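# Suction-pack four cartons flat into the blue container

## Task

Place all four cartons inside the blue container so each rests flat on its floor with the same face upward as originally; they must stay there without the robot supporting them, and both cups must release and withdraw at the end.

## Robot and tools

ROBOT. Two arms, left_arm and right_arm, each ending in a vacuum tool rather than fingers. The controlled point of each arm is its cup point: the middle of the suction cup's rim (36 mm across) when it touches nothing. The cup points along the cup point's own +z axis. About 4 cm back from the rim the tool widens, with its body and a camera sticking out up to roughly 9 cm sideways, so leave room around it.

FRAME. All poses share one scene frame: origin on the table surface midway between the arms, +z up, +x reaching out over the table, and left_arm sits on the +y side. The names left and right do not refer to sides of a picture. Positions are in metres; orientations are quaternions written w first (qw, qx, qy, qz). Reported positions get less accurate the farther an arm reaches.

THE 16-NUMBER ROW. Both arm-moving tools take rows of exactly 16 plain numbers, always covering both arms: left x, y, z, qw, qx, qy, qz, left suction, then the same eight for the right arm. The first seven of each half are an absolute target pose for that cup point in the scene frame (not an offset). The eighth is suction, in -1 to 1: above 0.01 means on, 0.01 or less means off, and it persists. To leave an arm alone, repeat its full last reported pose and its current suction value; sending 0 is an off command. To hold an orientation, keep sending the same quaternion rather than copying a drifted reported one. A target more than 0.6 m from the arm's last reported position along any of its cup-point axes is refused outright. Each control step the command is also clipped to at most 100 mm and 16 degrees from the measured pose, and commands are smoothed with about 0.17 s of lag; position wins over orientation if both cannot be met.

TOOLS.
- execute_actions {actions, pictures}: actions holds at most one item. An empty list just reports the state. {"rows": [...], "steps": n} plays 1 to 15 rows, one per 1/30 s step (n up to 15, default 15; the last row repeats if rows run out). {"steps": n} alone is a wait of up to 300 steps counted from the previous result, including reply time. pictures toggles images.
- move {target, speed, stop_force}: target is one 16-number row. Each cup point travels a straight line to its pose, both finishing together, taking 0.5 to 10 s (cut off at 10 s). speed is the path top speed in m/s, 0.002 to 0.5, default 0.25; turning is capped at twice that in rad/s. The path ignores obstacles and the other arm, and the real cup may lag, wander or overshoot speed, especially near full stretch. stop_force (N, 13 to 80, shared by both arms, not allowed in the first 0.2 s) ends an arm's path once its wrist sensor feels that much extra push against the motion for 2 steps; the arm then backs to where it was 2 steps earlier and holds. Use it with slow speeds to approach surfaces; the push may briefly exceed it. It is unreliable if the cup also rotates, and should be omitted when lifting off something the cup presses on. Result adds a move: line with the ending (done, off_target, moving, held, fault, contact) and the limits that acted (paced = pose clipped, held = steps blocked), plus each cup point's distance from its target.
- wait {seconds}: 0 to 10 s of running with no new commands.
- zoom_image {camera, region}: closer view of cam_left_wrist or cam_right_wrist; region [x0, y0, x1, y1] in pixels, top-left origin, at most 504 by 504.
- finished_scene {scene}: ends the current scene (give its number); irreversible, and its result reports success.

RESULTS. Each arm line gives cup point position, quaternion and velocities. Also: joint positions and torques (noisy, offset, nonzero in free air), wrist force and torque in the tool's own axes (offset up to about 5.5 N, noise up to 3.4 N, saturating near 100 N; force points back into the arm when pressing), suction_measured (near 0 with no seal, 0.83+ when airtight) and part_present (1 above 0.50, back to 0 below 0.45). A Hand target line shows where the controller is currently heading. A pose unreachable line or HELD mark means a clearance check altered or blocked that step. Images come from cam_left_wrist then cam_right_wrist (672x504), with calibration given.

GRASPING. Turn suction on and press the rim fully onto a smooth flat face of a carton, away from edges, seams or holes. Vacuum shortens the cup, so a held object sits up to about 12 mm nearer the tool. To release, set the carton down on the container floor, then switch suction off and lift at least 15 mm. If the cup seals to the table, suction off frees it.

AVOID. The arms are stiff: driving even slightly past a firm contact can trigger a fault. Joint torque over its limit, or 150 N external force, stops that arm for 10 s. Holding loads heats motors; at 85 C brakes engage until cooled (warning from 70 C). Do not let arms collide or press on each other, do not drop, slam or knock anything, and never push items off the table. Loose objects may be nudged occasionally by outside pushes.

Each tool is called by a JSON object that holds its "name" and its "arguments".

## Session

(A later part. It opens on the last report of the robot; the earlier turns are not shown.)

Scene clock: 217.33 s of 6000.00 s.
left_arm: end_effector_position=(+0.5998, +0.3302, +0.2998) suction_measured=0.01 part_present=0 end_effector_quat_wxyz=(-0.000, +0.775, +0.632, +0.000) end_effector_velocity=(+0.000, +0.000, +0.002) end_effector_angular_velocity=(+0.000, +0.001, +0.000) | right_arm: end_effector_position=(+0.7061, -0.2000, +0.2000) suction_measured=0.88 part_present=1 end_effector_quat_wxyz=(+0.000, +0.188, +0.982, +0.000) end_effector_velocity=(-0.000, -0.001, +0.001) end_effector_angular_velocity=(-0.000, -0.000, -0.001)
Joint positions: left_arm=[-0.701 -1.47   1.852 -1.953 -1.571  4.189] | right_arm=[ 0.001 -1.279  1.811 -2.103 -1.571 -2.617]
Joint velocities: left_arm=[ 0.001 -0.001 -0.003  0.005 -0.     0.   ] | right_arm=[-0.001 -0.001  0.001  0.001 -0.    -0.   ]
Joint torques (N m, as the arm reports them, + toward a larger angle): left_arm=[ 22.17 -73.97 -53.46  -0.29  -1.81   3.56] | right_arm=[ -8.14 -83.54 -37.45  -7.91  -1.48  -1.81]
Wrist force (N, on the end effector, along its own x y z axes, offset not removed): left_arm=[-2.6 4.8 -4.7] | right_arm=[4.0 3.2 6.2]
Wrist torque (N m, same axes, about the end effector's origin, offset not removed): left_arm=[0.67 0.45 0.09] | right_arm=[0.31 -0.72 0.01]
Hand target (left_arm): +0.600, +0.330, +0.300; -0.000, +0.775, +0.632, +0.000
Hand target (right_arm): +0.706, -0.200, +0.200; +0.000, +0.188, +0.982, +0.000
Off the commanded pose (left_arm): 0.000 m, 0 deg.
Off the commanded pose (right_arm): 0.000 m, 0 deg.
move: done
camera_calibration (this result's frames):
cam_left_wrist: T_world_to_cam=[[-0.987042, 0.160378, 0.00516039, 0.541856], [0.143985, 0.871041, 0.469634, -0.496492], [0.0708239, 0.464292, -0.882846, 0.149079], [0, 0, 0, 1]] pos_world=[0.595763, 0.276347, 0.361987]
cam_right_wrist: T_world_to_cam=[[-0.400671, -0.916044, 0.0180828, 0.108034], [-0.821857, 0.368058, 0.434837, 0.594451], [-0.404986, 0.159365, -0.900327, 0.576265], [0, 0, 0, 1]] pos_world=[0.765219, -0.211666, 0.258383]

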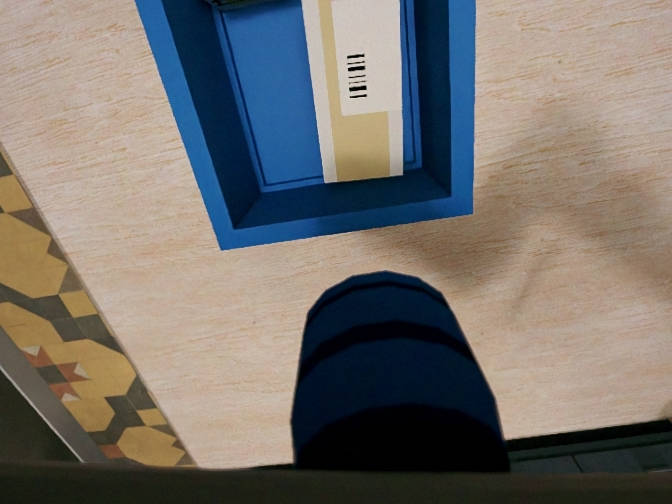

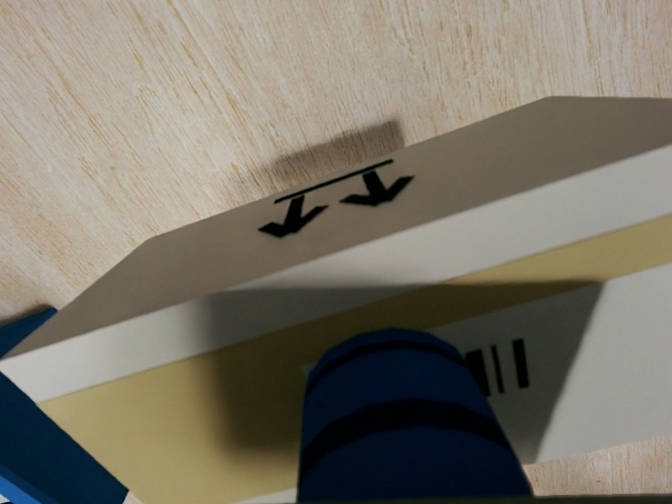

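{"name": "move", "arguments": {"target": [0.655,0.29,0.32,0,0.7071,0.7071,0,0,0.706,-0.22,0.2,0,0.158,0.987,0,1], "speed": 0.2}}

Scene clock: 237.40 s of 6000.00 s.
left_arm: end_effector_position=(+0.6547, +0.2901, +0.3200) suction_measured=0.01 part_present=0 end_effector_quat_wxyz=(+0.000, +0.707, +0.707, -0.000) end_effector_velocity=(+0.002, -0.001, +0.000) end_effector_angular_velocity=(+0.001, +0.001, +0.006) | right_arm: end_effector_position=(+0.7060, -0.2200, +0.2000) suction_measured=0.88 part_present=1 end_effector_quat_wxyz=(+0.000, +0.158, +0.987, -0.000) end_effector_velocity=(-0.000, -0.000, -0.001) end_effector_angular_velocity=(+0.000, +0.001, +0.002)
Joint positions: left_arm=[-0.693 -1.374  1.701 -1.899 -1.571  3.996] | right_arm=[-0.024 -1.289  1.824 -2.106 -1.571 -2.703]
Joint velocities: left_arm=[ 0.     0.004 -0.006  0.003 -0.    -0.006] | right_arm=[-0.001  0.001  0.    -0.     0.    -0.003]
Joint torques (N m, as the arm reports them, + toward a larger angle): left_arm=[ 21.09 -48.07 -53.83   0.08   1.55  -3.3 ] | right_arm=[ -8.42 -83.98 -37.16  -8.11   2.05  -2.19]
Wrist force (N, on the end effector, along its own x y z axes, offset not removed): left_arm=[-1.7 1.6 1.4] | right_arm=[2.8 3.4 6.0]
Wrist torque (N m, same axes, about the end effector's origin, offset not removed): left_arm=[0.45 0.03 0.26] | right_arm=[0.30 -0.66 0.06]
Hand target (left_arm): +0.655, +0.290, +0.320; -0.000, +0.707, +0.707, +0.000
Hand target (right_arm): +0.706, -0.220, +0.200; +0.000, +0.158, +0.987, +0.000
Off the commanded pose (left_arm): 0.000 m, 0 deg.
Off the commanded pose (right_arm): 0.000 m, 0 deg.
After step 90, 16.00 s passed at rest.
move: done
camera_calibration (this result's frames):
cam_left_wrist: T_world_to_cam=[[-0.999158, -0.0406968, 0.0051637, 0.668636], [-0.033511, 0.882307, 0.46948, -0.36605], [-0.0236623, 0.468912, -0.882928, 0.24217], [0, 0, 0, 1]] pos_world=[0.661537, 0.236623, 0.382219]
cam_right_wrist: T_world_to_cam=[[-0.344433, -0.938635, 0.0181882, 0.0450242], [-0.842646, 0.317635, 0.434806, 0.605386], [-0.413901, 0.134435, -0.900341, 0.580258], [0, 0, 0, 1]] pos_world=[0.765803, -0.228037, 0.258385]

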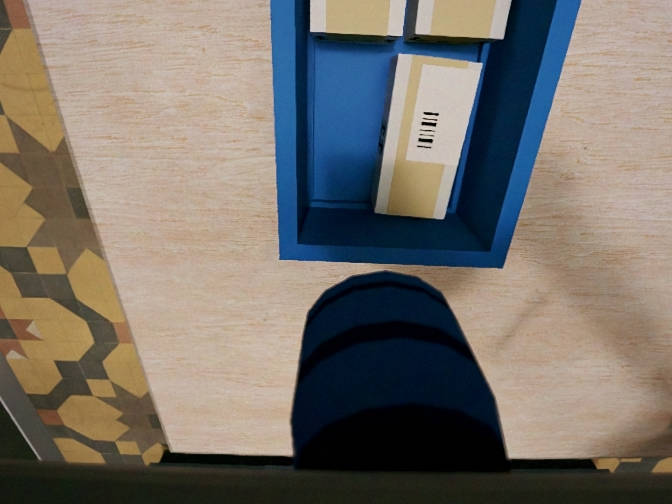

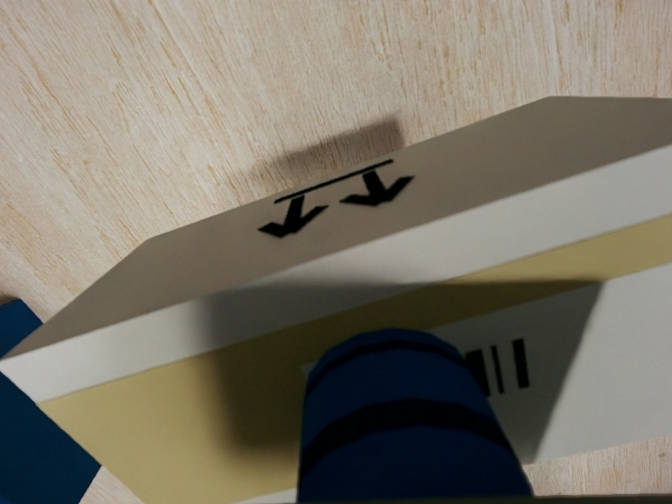

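{"name": "move", "arguments": {"target": [0.58,0.284,0.075,0,0.775,0.632,0,1,0.706,-0.22,0.2,0,0.158,0.987,0,1], "speed": 0.2}}

{"name": "move", "arguments": {"target": [0.58,0.284,0.04,0,0.775,0.632,0,1,0.706,-0.22,0.2,0,0.158,0.987,0,1], "speed": 0.012, "stop_force": 13}}

{"name": "move", "arguments": {"target": [0.58,0.284,0.062,0,0.775,0.632,0,1,0.706,-0.22,0.2,0,0.158,0.987,0,1], "speed": 0.04}}

{"name": "move", "arguments": {"target": [0.576,0.284,0.062,0,0.755,0.655,0,1,0.706,-0.22,0.2,0,0.158,0.987,0,1], "speed": 0.02}}

Scene clock: 264.20 s of 6000.00 s.
left_arm: end_effector_position=(+0.5803, +0.2839, +0.0752) suction_measured=0.01 part_present=0 end_effector_quat_wxyz=(+0.000, +0.775, +0.632, -0.000) end_effector_velocity=(-0.001, -0.000, -0.003) end_effector_angular_velocity=(-0.001, +0.000, -0.001) | right_arm: end_effector_position=(+0.7060, -0.2200, +0.2000) suction_measured=0.88 part_present=1 end_effector_quat_wxyz=(+0.000, +0.158, +0.987, +0.000) end_effector_velocity=(+0.000, +0.000, +0.000) end_effector_angular_velocity=(+0.001, -0.001, +0.000)
Joint positions: left_arm=[-0.767 -1.242  2.037 -2.365 -1.571  4.123] | right_arm=[-0.025 -1.289  1.825 -2.106 -1.571 -2.704]
Joint velocities: left_arm=[-0.001  0.003  0.003 -0.006 -0.001 -0.   ] | right_arm=[-0.    -0.    -0.    -0.001  0.001 -0.   ]
Joint torques (N m, as the arm reports them, + toward a larger angle): left_arm=[-16.9  -48.17 -19.32  -7.68  -0.07   3.7 ] | right_arm=[ -0.74 -81.63 -37.16  -3.21   1.6    0.1 ]
Wrist force (N, on the end effector, along its own x y z axes, offset not removed): left_arm=[-0.1 -1.1 -2.8] | right_arm=[-0.9 0.2 5.9]
Wrist torque (N m, same axes, about the end effector's origin, offset not removed): left_arm=[-0.11 -0.10 -0.07] | right_arm=[-0.20 -0.04 0.09]
Hand target (left_arm): +0.580, +0.284, +0.075; +0.000, +0.775, +0.632, -0.000
Hand target (right_arm): +0.706, -0.220, +0.200; +0.000, +0.158, +0.987, +0.000
Off the commanded pose (left_arm): 0.000 m, 0 deg.
Off the commanded pose (right_arm): 0.000 m, 0 deg.
After step 90, 21.93 s passed at rest.
move: done
camera_calibration (this result's frames):
cam_left_wrist: T_world_to_cam=[[-0.987076, 0.160164, 0.00527141, 0.531211], [0.143859, 0.871138, 0.469492, -0.347847], [0.0706035, 0.464183, -0.882921, -0.0261301], [0, 0, 0, 1]] pos_world=[0.576231, 0.230072, 0.137441]
cam_right_wrist: T_world_to_cam=[[-0.344228, -0.938712, 0.0180926, 0.0448227], [-0.84271, 0.317405, 0.43485, 0.605353], [-0.413942, 0.134441, -0.900321, 0.580282], [0, 0, 0, 1]] pos_world=[0.765769, -0.22808, 0.258391]

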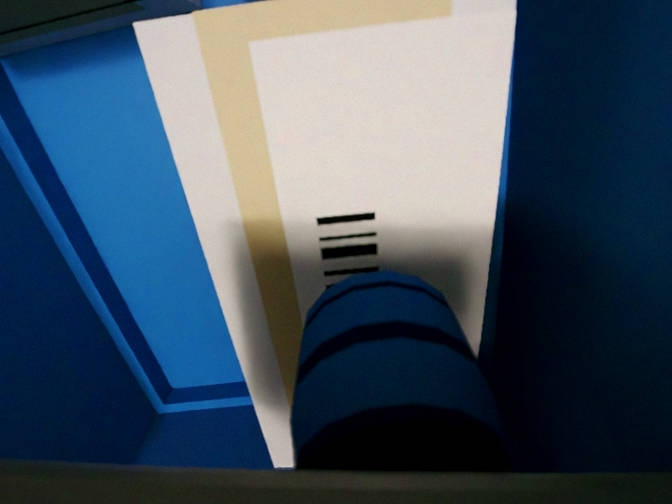

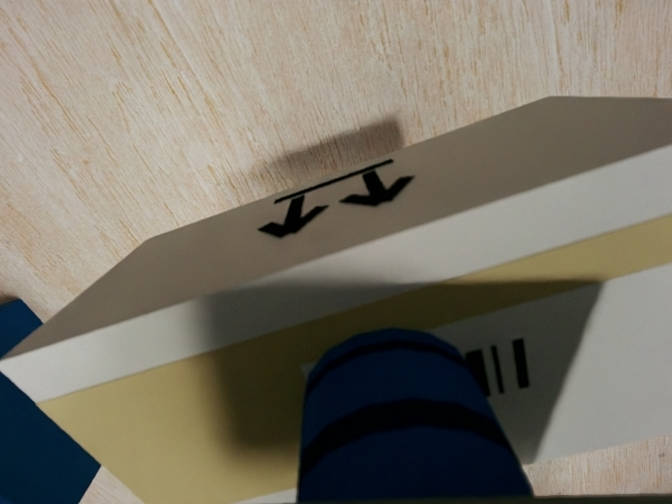

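Scene clock: 266.80 s of 6000.00 s.
left_arm: end_effector_position=(+0.5802, +0.2839, +0.0488) suction_measured=0.91 part_present=1 end_effector_quat_wxyz=(+0.000, +0.775, +0.632, +0.000) end_effector_velocity=(-0.001, +0.002, +0.001) end_effector_angular_velocity=(+0.006, +0.001, +0.000) | right_arm: end_effector_position=(+0.7060, -0.2200, +0.2000) suction_measured=0.88 part_present=1 end_effector_quat_wxyz=(+0.000, +0.158, +0.987, +0.000) end_effector_velocity=(-0.000, +0.001, +0.001) end_effector_angular_velocity=(+0.000, -0.001, +0.001)
Joint positions: left_arm=[-0.767 -1.207  2.051 -2.415 -1.571  4.123] | right_arm=[-0.025 -1.289  1.825 -2.106 -1.571 -2.704]
Joint velocities: left_arm=[-0.    -0.003 -0.001  0.008  0.003 -0.001] | right_arm=[ 0.001 -0.001 -0.     0.     0.    -0.   ]
Joint torques (N m, as the arm reports them, + toward a larger angle): left_arm=[-17.3  -61.79 -17.54   5.55   1.24  -1.52] | right_arm=[  6.61 -81.81 -37.72  -0.91   0.97   1.82]
Wrist force (N, on the end effector, along its own x y z axes, offset not removed): left_arm=[-8.4 -0.1 -39.0] | right_arm=[-0.2 2.5 7.9]
Wrist torque (N m, same axes, about the end effector's origin, offset not removed): left_arm=[-0.39 1.05 0.16] | right_arm=[0.15 -0.12 0.07]
Hand target (left_arm): +0.580, +0.284, +0.049; +0.000, +0.775, +0.632, -0.000
Hand target (right_arm): +0.706, -0.220, +0.200; +0.000, +0.158, +0.987, -0.000
Off the commanded pose (left_arm): 0.009 m, 0 deg.
Off the commanded pose (right_arm): 0.000 m, 0 deg.
move: contact (left_arm)
camera_calibration (this result's frames):
cam_left_wrist: T_world_to_cam=[[-0.987052, 0.160329, 0.00481343, 0.531215], [0.143808, 0.871254, 0.469294, -0.335453], [0.0710476, 0.463909, -0.883029, -0.0495801], [0, 0, 0, 1]] pos_world=[0.5761, 0.230096, 0.111088]
cam_right_wrist: T_world_to_cam=[[-0.344237, -0.938708, 0.0181082, 0.0448223], [-0.842691, 0.317415, 0.434878, 0.605331], [-0.413971, 0.134441, -0.900307, 0.580293], [0, 0, 0, 1]] pos_world=[0.765762, -0.228082, 0.258385]

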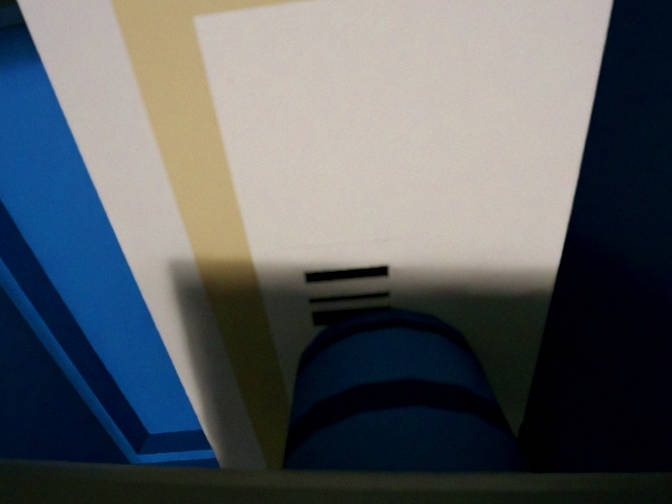

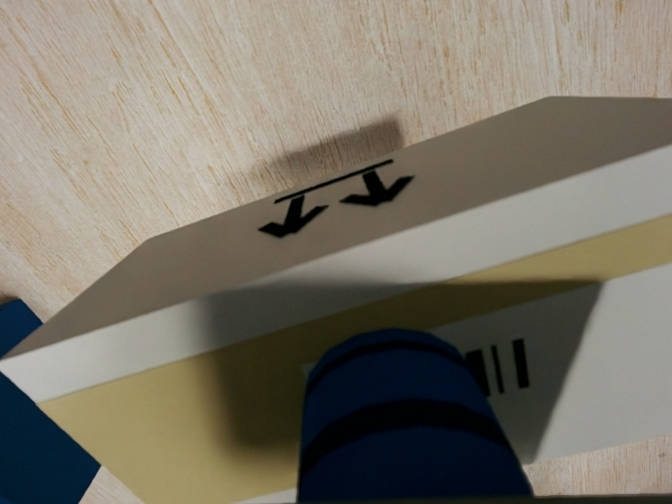

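Scene clock: 267.60 s of 6000.00 s.
left_arm: end_effector_position=(+0.5800, +0.2840, +0.0617) suction_measured=0.91 part_present=1 end_effector_quat_wxyz=(-0.000, +0.775, +0.632, -0.000) end_effector_velocity=(+0.000, -0.000, +0.003) end_effector_angular_velocity=(-0.000, -0.001, +0.000) | right_arm: end_effector_position=(+0.7060, -0.2200, +0.2000) suction_measured=0.88 part_present=1 end_effector_quat_wxyz=(-0.000, +0.158, +0.987, +0.000) end_effector_velocity=(-0.000, +0.000, +0.000) end_effector_angular_velocity=(-0.000, +0.000, +0.001)
Joint positions: left_arm=[-0.767 -1.225  2.044 -2.391 -1.571  4.123] | right_arm=[-0.025 -1.289  1.825 -2.106 -1.571 -2.704]
Joint velocities: left_arm=[-0.    -0.003 -0.002  0.005  0.001 -0.001] | right_arm=[ 0.001 -0.001 -0.     0.001 -0.     0.   ]
Joint torques (N m, as the arm reports them, + toward a larger angle): left_arm=[-18.36 -87.2  -44.46   0.08   1.47   0.06] | right_arm=[  8.38 -83.12 -37.16  -1.06   0.84   1.67]
Wrist force (N, on the end effector, along its own x y z axes, offset not removed): left_arm=[0.0 1.8 1.2] | right_arm=[0.7 2.7 5.8]
Wrist torque (N m, same axes, about the end effector's origin, offset not removed): left_arm=[0.15 -0.07 0.11] | right_arm=[0.26 -0.33 -0.01]
Hand target (left_arm): +0.580, +0.284, +0.062; +0.000, +0.775, +0.632, -0.000
Hand target (right_arm): +0.706, -0.220, +0.200; -0.000, +0.158, +0.987, +0.000
Off the commanded pose (left_arm): 0.000 m, 0 deg.
Off the commanded pose (right_arm): 0.000 m, 0 deg.
move: done
camera_calibration (this result's frames):
cam_left_wrist: T_world_to_cam=[[-0.987044, 0.160364, 0.00522173, 0.530924], [0.144007, 0.871073, 0.469568, -0.341664], [0.0707534, 0.464236, -0.882881, -0.0382076], [0, 0, 0, 1]] pos_world=[0.57595, 0.230211, 0.123929]
cam_right_wrist: T_world_to_cam=[[-0.344237, -0.938708, 0.0181092, 0.0448222], [-0.84269, 0.317416, 0.43488, 0.60533], [-0.413973, 0.134441, -0.900306, 0.580294], [0, 0, 0, 1]] pos_world=[0.765761, -0.228082, 0.258385]

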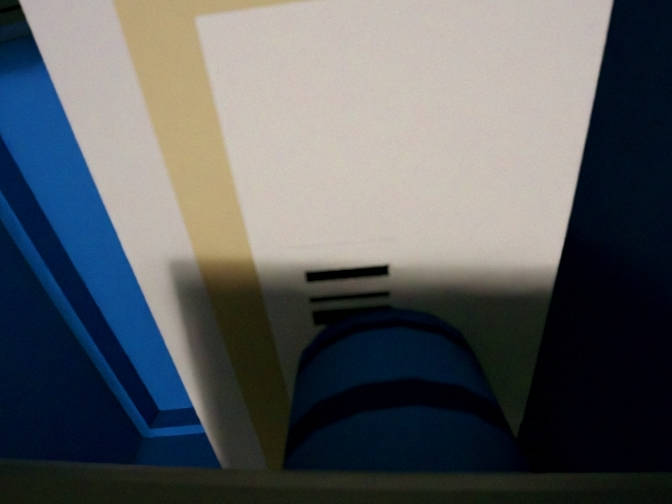

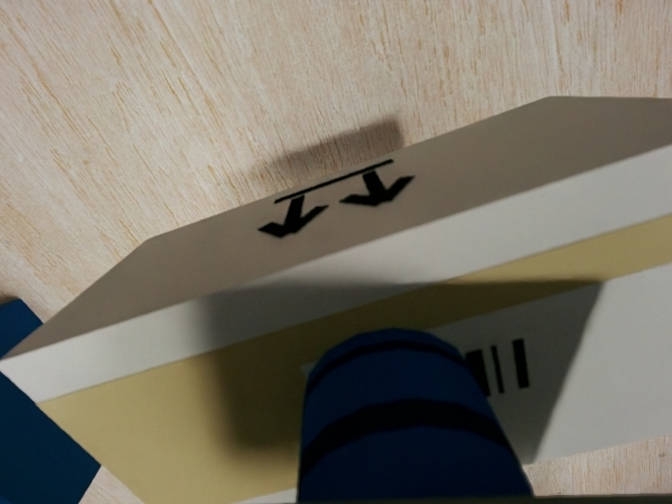

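Scene clock: 269.33 s of 6000.00 s.
left_arm: end_effector_position=(+0.5761, +0.2840, +0.0620) suction_measured=0.91 part_present=1 end_effector_quat_wxyz=(+0.000, +0.756, +0.655, -0.000) end_effector_velocity=(-0.001, -0.000, -0.000) end_effector_angular_velocity=(-0.000, +0.000, +0.010) | right_arm: end_effector_position=(+0.7060, -0.2200, +0.2000) suction_measured=0.88 part_present=1 end_effector_quat_wxyz=(-0.000, +0.158, +0.987, +0.000) end_effector_velocity=(-0.000, -0.000, -0.001) end_effector_angular_velocity=(-0.000, +0.001, -0.000)
Joint positions: left_arm=[-0.771 -1.229  2.051 -2.392 -1.571  4.059] | right_arm=[-0.025 -1.289  1.825 -2.106 -1.571 -2.704]
Joint velocities: left_arm=[-0.001 -0.001  0.001 -0.    -0.001 -0.011] | right_arm=[-0.     0.001  0.     0.    -0.     0.   ]
Joint torques (N m, as the arm reports them, + toward a larger angle): left_arm=[-16.69 -89.21 -19.7   -7.37  -0.14  -3.6 ] | right_arm=[ 11.02 -81.76 -37.67  -1.15   0.25   1.76]
Wrist force (N, on the end effector, along its own x y z axes, offset not removed): left_arm=[-1.7 -1.3 1.8] | right_arm=[1.8 1.6 5.5]
Wrist torque (N m, same axes, about the end effector's origin, offset not removed): left_arm=[-0.36 0.15 0.03] | right_arm=[-0.05 -0.43 0.12]
Hand target (left_arm): +0.576, +0.284, +0.062; +0.000, +0.755, +0.655, -0.000
Hand target (right_arm): +0.706, -0.220, +0.200; -0.000, +0.158, +0.987, +0.000
Off the commanded pose (left_arm): 0.000 m, 0 deg.
Off the commanded pose (right_arm): 0.000 m, 0 deg.
move: done
camera_calibration (this result's frames):
cam_left_wrist: T_world_to_cam=[[-0.994872, 0.101006, 0.00520509, 0.548427], [0.0916107, 0.878136, 0.469558, -0.313052], [0.0428574, 0.467627, -0.882886, -0.0225604], [0, 0, 0, 1]] pos_world=[0.57526, 0.230057, 0.124223]
cam_right_wrist: T_world_to_cam=[[-0.344226, -0.938712, 0.0181092, 0.0448208], [-0.842694, 0.317406, 0.43488, 0.605325], [-0.413975, 0.134437, -0.900306, 0.580291], [0, 0, 0, 1]] pos_world=[0.765758, -0.228072, 0.258385]

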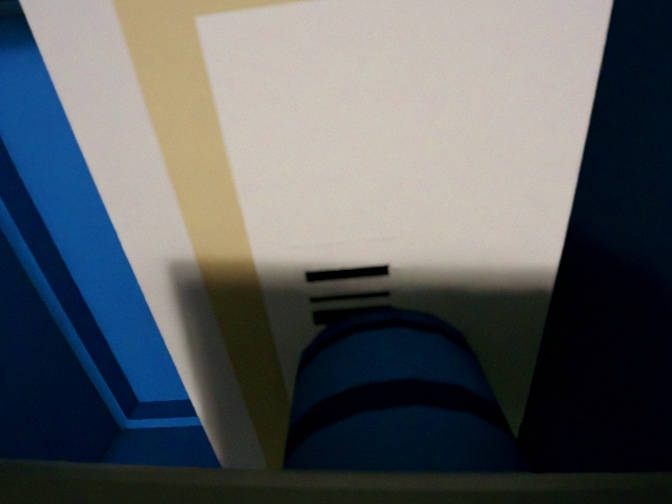

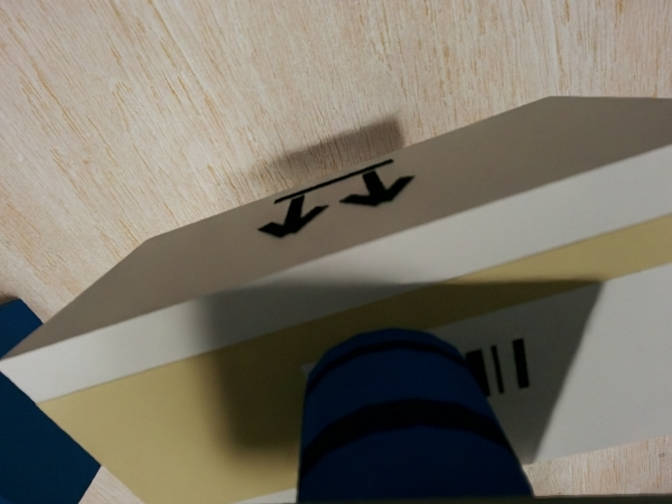

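Lower, release, view.

{"name": "move", "arguments": {"target": [0.576,0.284,0.04,0,0.755,0.655,0,1,0.706,-0.22,0.2,0,0.158,0.987,0,1], "speed": 0.01, "stop_force": 13}}

{"name": "execute_actions", "arguments": {"actions": [{"rows":[[0.576,0.284,0.05,0,0.755,0.655,0,0,0.706,-0.22,0.2,0,0.158,0.987,0,1]],"steps":8}], "pictures": false}}

{"name": "move", "arguments": {"target": [0.655,0.29,0.32,0,0.7071,0.7071,0,0,0.706,-0.22,0.2,0,0.158,0.987,0,1], "speed": 0.2}}

Scene clock: 276.97 s of 6000.00 s.
left_arm: end_effector_position=(+0.5761, +0.2839, +0.0490) suction_measured=0.91 part_present=1 end_effector_quat_wxyz=(+0.000, +0.755, +0.655, +0.000) end_effector_velocity=(-0.002, +0.002, +0.000) end_effector_angular_velocity=(+0.005, +0.003, -0.000) | right_arm: end_effector_position=(+0.7060, -0.2200, +0.2000) suction_measured=0.88 part_present=1 end_effector_quat_wxyz=(-0.000, +0.158, +0.987, +0.000) end_effector_velocity=(+0.000, -0.000, -0.000) end_effector_angular_velocity=(-0.001, -0.000, +0.000)
Joint positions: left_arm=[-0.771 -1.212  2.057 -2.417 -1.571  4.058] | right_arm=[-0.025 -1.289  1.825 -2.106 -1.571 -2.704]
Joint velocities: left_arm=[ 0.    -0.003  0.001  0.007  0.001  0.   ] | right_arm=[ 0.     0.     0.    -0.    -0.001  0.   ]
Joint torques (N m, as the arm reports them, + toward a larger angle): left_arm=[-18.47 -65.37 -17.3    4.32  -0.44  -3.01] | right_arm=[  9.36 -83.43 -38.    -1.12  -1.26   1.48]
Wrist force (N, on the end effector, along its own x y z axes, offset not removed): left_arm=[-5.0 -0.7 -30.2] | right_arm=[0.0 2.5 7.3]
Wrist torque (N m, same axes, about the end effector's origin, offset not removed): left_arm=[-0.37 0.66 0.14] | right_arm=[0.16 -0.14 0.08]
Hand target (left_arm): +0.576, +0.284, +0.049; +0.000, +0.755, +0.655, -0.000
Hand target (right_arm): +0.706, -0.220, +0.200; +0.000, +0.158, +0.987, +0.000
Off the commanded pose (left_arm): 0.009 m, 0 deg.
Off the commanded pose (right_arm): 0.000 m, 0 deg.
After step 90, 2.93 s passed at rest.
move: contact (left_arm)
camera_calibration (this result's frames):
cam_left_wrist: T_world_to_cam=[[-0.994981, 0.0999486, 0.0048758, 0.54889], [0.0905352, 0.878377, 0.469316, -0.306293], [0.0426247, 0.467402, -0.883017, -0.0338243], [0, 0, 0, 1]] pos_world=[0.575307, 0.229989, 0.111204]
cam_right_wrist: T_world_to_cam=[[-0.344226, -0.938712, 0.0181094, 0.0448207], [-0.842694, 0.317406, 0.43488, 0.605325], [-0.413975, 0.134436, -0.900306, 0.580291], [0, 0, 0, 1]] pos_world=[0.765758, -0.228072, 0.258385]

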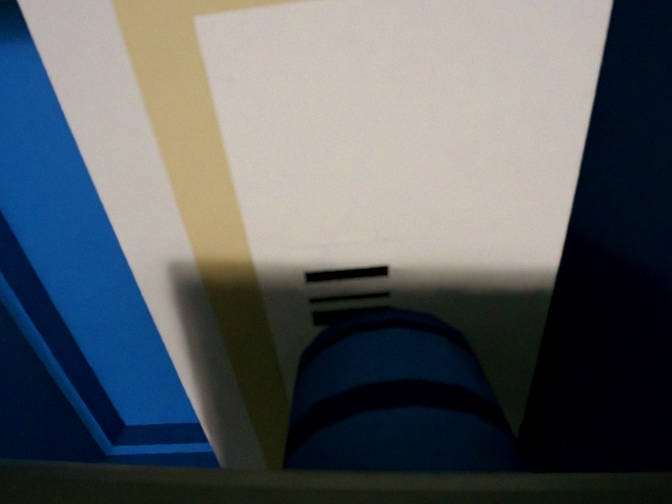

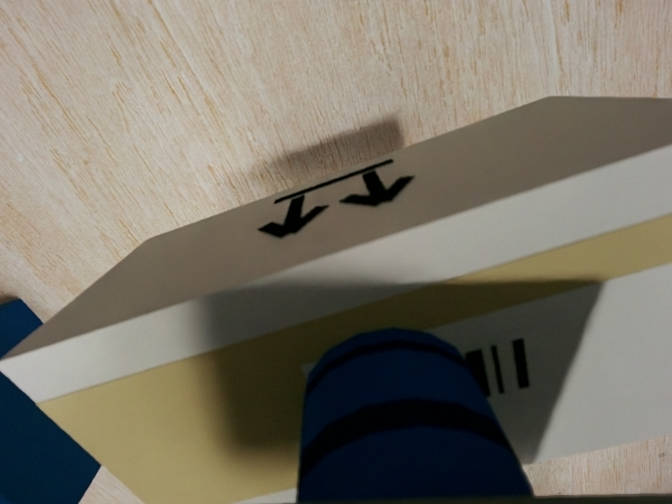

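Scene clock: 277.23 s of 6000.00 s.
left_arm: end_effector_position=(+0.5759, +0.2841, +0.0496) suction_measured=0.01 part_present=0 end_effector_quat_wxyz=(-0.000, +0.755, +0.655, -0.000) end_effector_velocity=(+0.000, -0.000, +0.002) end_effector_angular_velocity=(-0.000, -0.000, -0.001) | right_arm: end_effector_position=(+0.7060, -0.2200, +0.2000) suction_measured=0.88 part_present=1 end_effector_quat_wxyz=(-0.000, +0.158, +0.987, +0.000) end_effector_velocity=(-0.000, -0.000, -0.001) end_effector_angular_velocity=(-0.000, +0.002, -0.000)
Joint positions: left_arm=[-0.771 -1.213  2.057 -2.415 -1.571  4.058] | right_arm=[-0.025 -1.289  1.825 -2.106 -1.571 -2.704]
Joint velocities: left_arm=[-0.    -0.002 -0.001  0.003  0.     0.001] | right_arm=[-0.     0.001 -0.     0.001  0.    -0.   ]
Joint torques (N m, as the arm reports them, + toward a larger angle): left_arm=[-16.17 -72.07 -33.96   1.18  -0.55  -3.19] | right_arm=[ 10.27 -82.75 -38.17  -1.18  -1.36   1.77]
Wrist force (N, on the end effector, along its own x y z axes, offset not removed): left_arm=[-3.8 -0.2 -15.0] | right_arm=[1.2 1.9 6.2]
Wrist torque (N m, same axes, about the end effector's origin, offset not removed): left_arm=[0.08 0.40 -0.02] | right_arm=[0.06 -0.30 0.04]
Hand target (left_arm): +0.576, +0.284, +0.050; +0.000, +0.755, +0.655, -0.000
Hand target (right_arm): +0.706, -0.220, +0.200; +0.000, +0.158, +0.987, +0.000
Off the commanded pose (left_arm): 0.000 m, 0 deg.
Off the commanded pose (right_arm): 0.000 m, 0 deg.
Steps of this call (steps 1 to 8: all 8 steps of this action). Readings (end_effector_position | what the end effector reports):
1: left_arm (+0.5760, +0.2840, +0.0490) | right_arm (+0.7060, -0.2200, +0.2000) | left_arm suction_measured=0.85 part_present=1 | right_arm suction_measured=0.88 part_present=1
2: left_arm (+0.5760, +0.2840, +0.0491) | right_arm (+0.7060, -0.2200, +0.2000) | left_arm suction_measured=0.35 part_present=0 | right_arm suction_measured=0.88 part_present=1
4: left_arm (+0.5760, +0.2840, +0.0494) | right_arm (+0.7060, -0.2200, +0.2000) | left_arm suction_measured=0.01 part_present=0 | right_arm suction_measured=0.88 part_present=1
8: the state above

Scene clock: 279.47 s of 6000.00 s.
left_arm: end_effector_position=(+0.6547, +0.2902, +0.3201) suction_measured=0.01 part_present=0 end_effector_quat_wxyz=(+0.000, +0.707, +0.707, +0.000) end_effector_velocity=(+0.001, -0.000, +0.003) end_effector_angular_velocity=(-0.000, +0.001, +0.001) | right_arm: end_effector_position=(+0.7060, -0.2200, +0.2000) suction_measured=0.88 part_present=1 end_effector_quat_wxyz=(-0.000, +0.158, +0.987, +0.000) end_effector_velocity=(+0.000, -0.001, -0.001) end_effector_angular_velocity=(-0.000, +0.001, -0.001)
Joint positions: left_arm=[-0.693 -1.374  1.702 -1.899 -1.571  3.995] | right_arm=[-0.025 -1.289  1.825 -2.106 -1.571 -2.704]
Joint velocities: left_arm=[ 0.001  0.    -0.006  0.005 -0.001 -0.001] | right_arm=[-0.001  0.001 -0.     0.    -0.     0.   ]
Joint torques (N m, as the arm reports them, + toward a larger angle): left_arm=[ 21.11 -45.98 -54.79  -0.24  -2.05  -3.03] | right_arm=[ 11.   -82.24 -38.4   -1.11  -2.27   1.75]
Wrist force (N, on the end effector, along its own x y z axes, offset not removed): left_arm=[-5.3 1.3 1.4] | right_arm=[1.6 2.6 5.1]
Wrist torque (N m, same axes, about the end effector's origin, offset not removed): left_arm=[0.38 0.83 0.05] | right_arm=[0.08 -0.47 0.08]
Hand target (left_arm): +0.655, +0.290, +0.320; -0.000, +0.707, +0.707, +0.000
Hand target (right_arm): +0.706, -0.220, +0.200; +0.000, +0.158, +0.987, +0.000
Off the commanded pose (left_arm): 0.000 m, 0 deg.
Off the commanded pose (right_arm): 0.000 m, 0 deg.
move: done
camera_calibration (this result's frames):
cam_left_wrist: T_world_to_cam=[[-0.999133, -0.0413413, 0.00491451, 0.668832], [-0.0341976, 0.882293, 0.469458, -0.365692], [-0.023744, 0.468882, -0.882941, 0.242262], [0, 0, 0, 1]] pos_world=[0.661499, 0.236706, 0.382293]
cam_right_wrist: T_world_to_cam=[[-0.344226, -0.938712, 0.0181139, 0.0448186], [-0.842694, 0.317408, 0.434878, 0.605327], [-0.413975, 0.134432, -0.900307, 0.58029], [0, 0, 0, 1]] pos_world=[0.765758, -0.228073, 0.258385]

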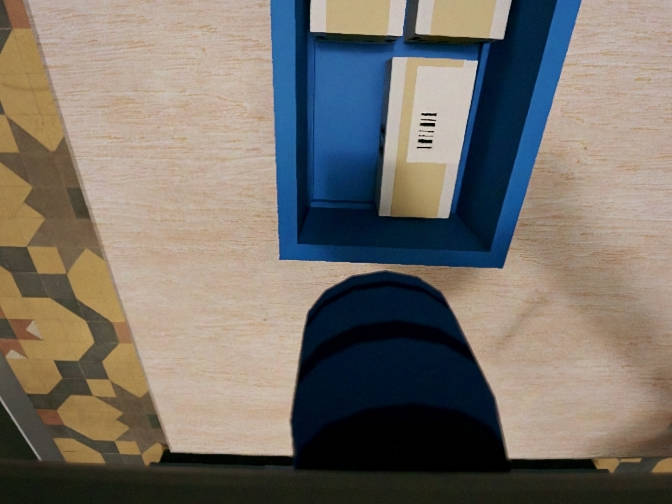

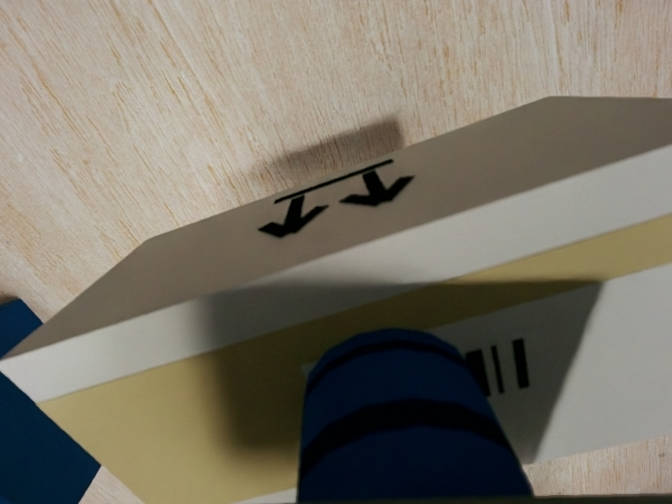

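{"name": "move", "arguments": {"target": [0.655,0.47,0.27,0.299,0.641,0.641,-0.299,0,0.68,-0.05,0.22,0,0.81,0.586,0,1], "speed": 0.2}}

{"name": "move", "arguments": {"target": [0.655,0.47,0.27,0.299,0.641,0.641,-0.299,0,0.657,0.283,0.2,0,0.987,-0.158,0,1], "speed": 0.15}}

Scene clock: 318.63 s of 6000.00 s.
left_arm: end_effector_position=(+0.6552, +0.4698, +0.2698) suction_measured=0.01 part_present=0 end_effector_quat_wxyz=(+0.299, +0.641, +0.641, -0.298) end_effector_velocity=(+0.000, +0.001, -0.000) end_effector_angular_velocity=(-0.007, -0.000, +0.000) | right_arm: end_effector_position=(+0.6796, -0.0502, +0.2200) suction_measured=0.88 part_present=1 end_effector_quat_wxyz=(-0.000, +0.810, +0.587, -0.000) end_effector_velocity=(+0.000, +0.001, +0.001) end_effector_angular_velocity=(+0.000, -0.001, -0.014)
Joint positions: left_arm=[-0.212 -1.365  2.056 -2.535 -2.41   4.353] | right_arm=[ 0.188 -1.233  1.707 -2.045 -1.571 -0.921]
Joint velocities: left_arm=[ 0.004  0.002  0.001 -0.003 -0.007  0.002] | right_arm=[ 0.001 -0.    -0.002  0.    -0.     0.015]
Joint torques (N m, as the arm reports them, + toward a larger angle): left_arm=[ 25.96 -40.92 -24.03  -7.84  -2.46   4.24] | right_arm=[ 10.87 -67.77 -51.74  -0.87  -2.25   2.11]
Wrist force (N, on the end effector, along its own x y z axes, offset not removed): left_arm=[-2.5 -3.5 0.3] | right_arm=[1.8 2.2 4.9]
Wrist torque (N m, same axes, about the end effector's origin, offset not removed): left_arm=[-0.42 0.21 0.26] | right_arm=[0.10 -0.46 0.07]
Hand target (left_arm): +0.655, +0.470, +0.270; +0.299, +0.641, +0.641, -0.298
Hand target (right_arm): +0.680, -0.050, +0.220; -0.000, +0.810, +0.586, -0.000
Off the commanded pose (left_arm): 0.000 m, 0 deg.
Off the commanded pose (right_arm): 0.000 m, 0 deg.
After step 90, 31.73 s passed at rest.
move: done
camera_calibration (this result's frames):
cam_left_wrist: T_world_to_cam=[[-0.99914, -0.0233743, 0.0342569, 0.660694], [-0.0344845, 0.927116, -0.373184, -0.294005], [-0.0230372, -0.374044, -0.927125, 0.521182], [0, 0, 0, 1]] pos_world=[0.661994, 0.482966, 0.350849]
cam_right_wrist: T_world_to_cam=[[-0.938975, 0.343494, 0.0183968, 0.66326], [0.316887, 0.842959, 0.434743, -0.241165], [0.133824, 0.414043, -0.900366, 0.206314], [0, 0, 0, 1]] pos_world=[0.671597, -0.109956, 0.278402]

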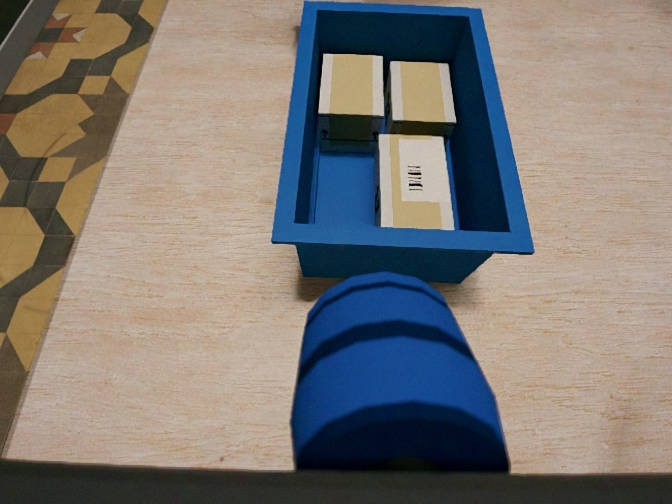

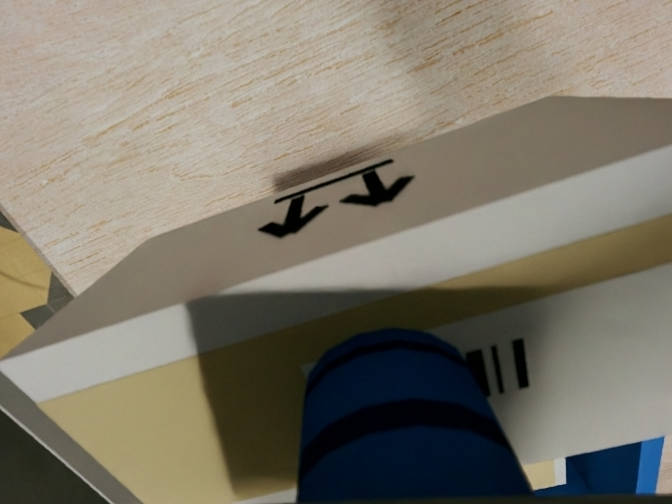

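Scene clock: 324.33 s of 6000.00 s.
left_arm: end_effector_position=(+0.6550, +0.4700, +0.2700) suction_measured=0.01 part_present=0 end_effector_quat_wxyz=(+0.299, +0.641, +0.641, -0.299) end_effector_velocity=(+0.000, -0.000, +0.001) end_effector_angular_velocity=(-0.002, -0.000, -0.001) | right_arm: end_effector_position=(+0.6563, +0.2826, +0.2001) suction_measured=0.88 part_present=1 end_effector_quat_wxyz=(+0.000, +0.988, -0.157, -0.000) end_effector_velocity=(-0.001, +0.003, +0.001) end_effector_angular_velocity=(+0.000, -0.000, -0.010)
Joint positions: left_arm=[-0.211 -1.365  2.056 -2.533 -2.411  4.355] | right_arm=[ 0.516 -0.921  1.261 -1.911 -1.571  0.977]
Joint velocities: left_arm=[ 0.    -0.    -0.001  0.    -0.002  0.   ] | right_arm=[ 0.002  0.001 -0.005  0.003  0.     0.012]
Joint torques (N m, as the arm reports them, + toward a larger angle): left_arm=[ 21.66 -77.93 -46.42  -0.23  -3.45   3.67] | right_arm=[ 15.73 -93.49 -53.5   -0.81  -2.12   1.83]
Wrist force (N, on the end effector, along its own x y z axes, offset not removed): left_arm=[-3.5 -0.6 -5.3] | right_arm=[1.7 3.6 6.2]
Wrist torque (N m, same axes, about the end effector's origin, offset not removed): left_arm=[0.10 0.57 0.07] | right_arm=[0.35 -0.49 0.14]
Hand target (left_arm): +0.655, +0.470, +0.270; +0.299, +0.641, +0.641, -0.299
Hand target (right_arm): +0.656, +0.283, +0.200; +0.000, +0.987, -0.158, -0.000
Off the commanded pose (left_arm): 0.000 m, 0 deg.
Off the commanded pose (right_arm): 0.001 m, 0 deg.
move: done
camera_calibration (this result's frames):
cam_left_wrist: T_world_to_cam=[[-0.999126, -0.0226684, 0.0351253, 0.659915], [-0.0341819, 0.926703, -0.374236, -0.293891], [-0.0240674, -0.375109, -0.926668, 0.52247], [0, 0, 0, 1]] pos_world=[0.661867, 0.483293, 0.350992]
cam_right_wrist: T_world_to_cam=[[0.343104, 0.939129, 0.0177726, -0.482223], [0.843242, -0.316297, 0.434625, -0.523418], [0.41379, -0.134135, -0.900436, 0.0249201], [0, 0, 0, 1]] pos_world=[0.596509, 0.290657, 0.2585]

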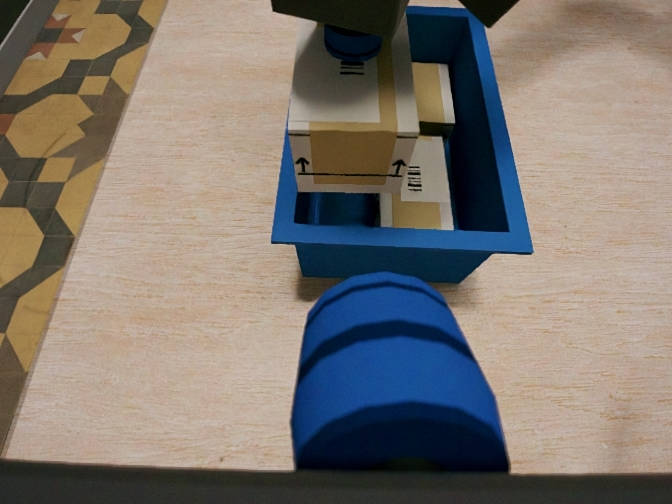

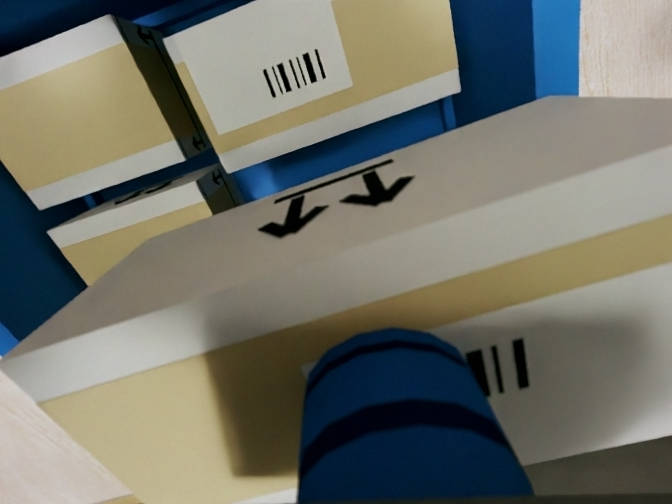

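{"name": "move", "arguments": {"target": [0.655,0.47,0.27,0.299,0.641,0.641,-0.299,0,0.657,0.283,0.16,0,0.987,-0.158,0,1], "speed": 0.05, "stop_force": 13}}

Scene clock: 329.00 s of 6000.00 s.
left_arm: end_effector_position=(+0.6550, +0.4700, +0.2700) suction_measured=0.01 part_present=0 end_effector_quat_wxyz=(+0.299, +0.641, +0.641, -0.299) end_effector_velocity=(+0.000, +0.000, -0.000) end_effector_angular_velocity=(+0.001, -0.001, -0.000) | right_arm: end_effector_position=(+0.6570, +0.2830, +0.1603) suction_measured=0.88 part_present=1 end_effector_quat_wxyz=(+0.000, +0.987, -0.158, -0.000) end_effector_velocity=(-0.000, +0.001, -0.001) end_effector_angular_velocity=(+0.002, -0.002, +0.000)
Joint positions: left_arm=[-0.211 -1.365  2.056 -2.533 -2.411  4.355] | right_arm=[ 0.516 -0.895  1.292 -1.968 -1.571  0.979]
Joint velocities: left_arm=[-0.    -0.     0.    -0.     0.001  0.   ] | right_arm=[ 0.001  0.001  0.002 -0.005  0.     0.   ]
Joint torques (N m, as the arm reports them, + toward a larger angle): left_arm=[ 20.49 -78.76 -46.57  -0.12  -3.42   3.58] | right_arm=[ -7.18 -91.51 -40.01  -7.72  -1.74  -1.94]
Wrist force (N, on the end effector, along its own x y z axes, offset not removed): left_arm=[-4.7 1.1 2.9] | right_arm=[1.5 0.2 3.9]
Wrist torque (N m, same axes, about the end effector's origin, offset not removed): left_arm=[0.19 0.65 0.05] | right_arm=[-0.23 -0.36 -0.02]
Hand target (left_arm): +0.655, +0.470, +0.270; +0.299, +0.641, +0.641, -0.299
Hand target (right_arm): +0.657, +0.283, +0.160; +0.000, +0.987, -0.158, -0.000
Off the commanded pose (left_arm): 0.000 m, 0 deg.
Off the commanded pose (right_arm): 0.000 m, 0 deg.
After step 90, 0.47 s passed at rest.
move: done
camera_calibration (this result's frames):
cam_left_wrist: T_world_to_cam=[[-0.999126, -0.022668, 0.0351268, 0.659915], [-0.0341821, 0.926703, -0.374236, -0.293891], [-0.024069, -0.37511, -0.926668, 0.522472], [0, 0, 0, 1]] pos_world=[0.661868, 0.483293, 0.350992]
cam_right_wrist: T_world_to_cam=[[0.344225, 0.938713, 0.0181049, -0.482809], [0.842697, -0.317403, 0.434876, -0.506011], [0.413971, -0.134438, -0.900308, -0.0112496], [0, 0, 0, 1]] pos_world=[0.597266, 0.291097, 0.218665]

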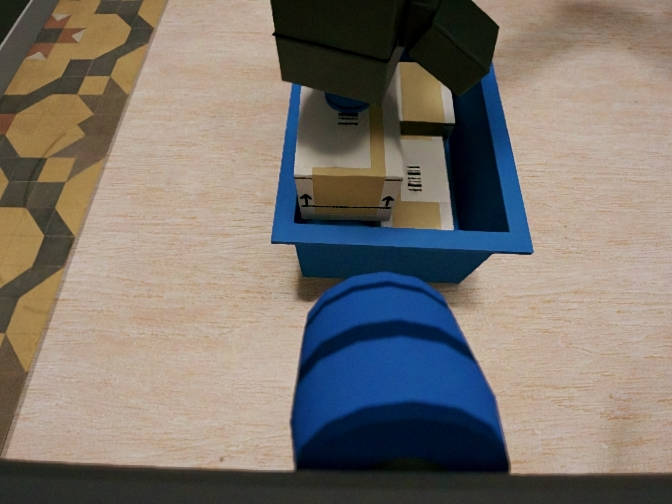

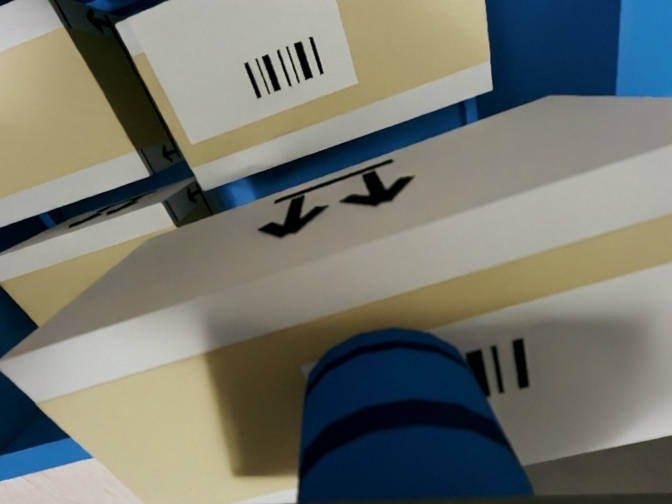

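{"name": "move", "arguments": {"target": [0.655,0.47,0.27,0.299,0.641,0.641,-0.299,0,0.657,0.283,0.115,0,0.987,-0.158,0,1], "speed": 0.02, "stop_force": 13}}

Scene clock: 335.43 s of 6000.00 s.
left_arm: end_effector_position=(+0.6550, +0.4700, +0.2700) suction_measured=0.01 part_present=0 end_effector_quat_wxyz=(+0.299, +0.641, +0.641, -0.299) end_effector_velocity=(+0.000, -0.000, +0.000) end_effector_angular_velocity=(+0.000, -0.001, -0.000) | right_arm: end_effector_position=(+0.6570, +0.2830, +0.1153) suction_measured=0.88 part_present=1 end_effector_quat_wxyz=(+0.000, +0.987, -0.158, -0.000) end_effector_velocity=(-0.001, +0.000, -0.004) end_effector_angular_velocity=(-0.002, +0.002, +0.001)
Joint positions: left_arm=[-0.211 -1.365  2.056 -2.533 -2.411  4.355] | right_arm=[ 0.516 -0.864  1.323 -2.031 -1.571  0.979]
Joint velocities: left_arm=[-0.    -0.    -0.     0.     0.     0.001] | right_arm=[ 0.001  0.003  0.002 -0.002 -0.001  0.   ]
Joint torques (N m, as the arm reports them, + toward a larger angle): left_arm=[ 19.72 -77.46 -46.48  -0.38  -3.34   3.8 ] | right_arm=[ -7.37 -93.05 -38.94  -8.02  -0.41  -1.55]
Wrist force (N, on the end effector, along its own x y z axes, offset not removed): left_arm=[-1.7 0.5 0.1] | right_arm=[0.5 3.6 7.5]
Wrist torque (N m, same axes, about the end effector's origin, offset not removed): left_arm=[0.26 0.08 0.06] | right_arm=[0.32 -0.25 0.04]
Hand target (left_arm): +0.655, +0.470, +0.270; +0.299, +0.641, +0.641, -0.299
Hand target (right_arm): +0.657, +0.283, +0.115; +0.000, +0.987, -0.158, -0.000
Off the commanded pose (left_arm): 0.000 m, 0 deg.
Off the commanded pose (right_arm): 0.000 m, 0 deg.
After step 90, 0.90 s passed at rest.
move: done
camera_calibration (this result's frames):
cam_left_wrist: T_world_to_cam=[[-0.999126, -0.0226678, 0.0351268, 0.659915], [-0.034182, 0.926703, -0.374236, -0.293891], [-0.024069, -0.37511, -0.926668, 0.522472], [0, 0, 0, 1]] pos_world=[0.661867, 0.483293, 0.350992]
cam_right_wrist: T_world_to_cam=[[0.344227, 0.938712, 0.018104, -0.482001], [0.842696, -0.317405, 0.434876, -0.486447], [0.41397, -0.13444, -0.900308, -0.0517715], [0, 0, 0, 1]] pos_world=[0.597277, 0.291099, 0.17366]

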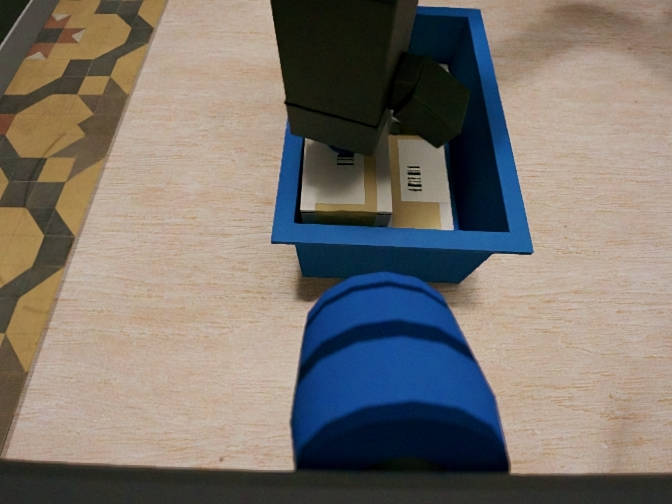

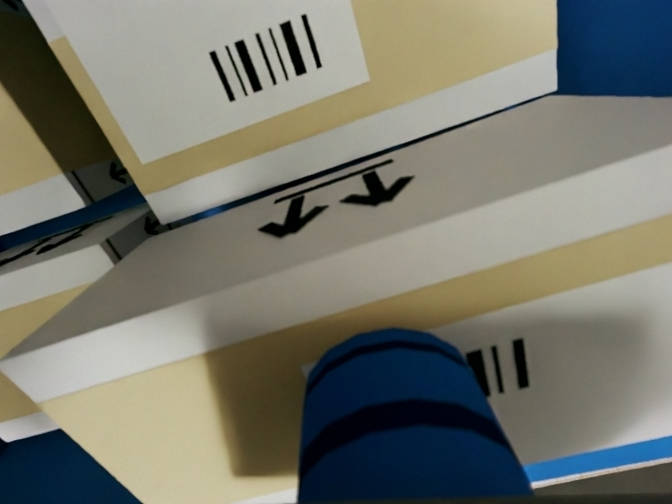

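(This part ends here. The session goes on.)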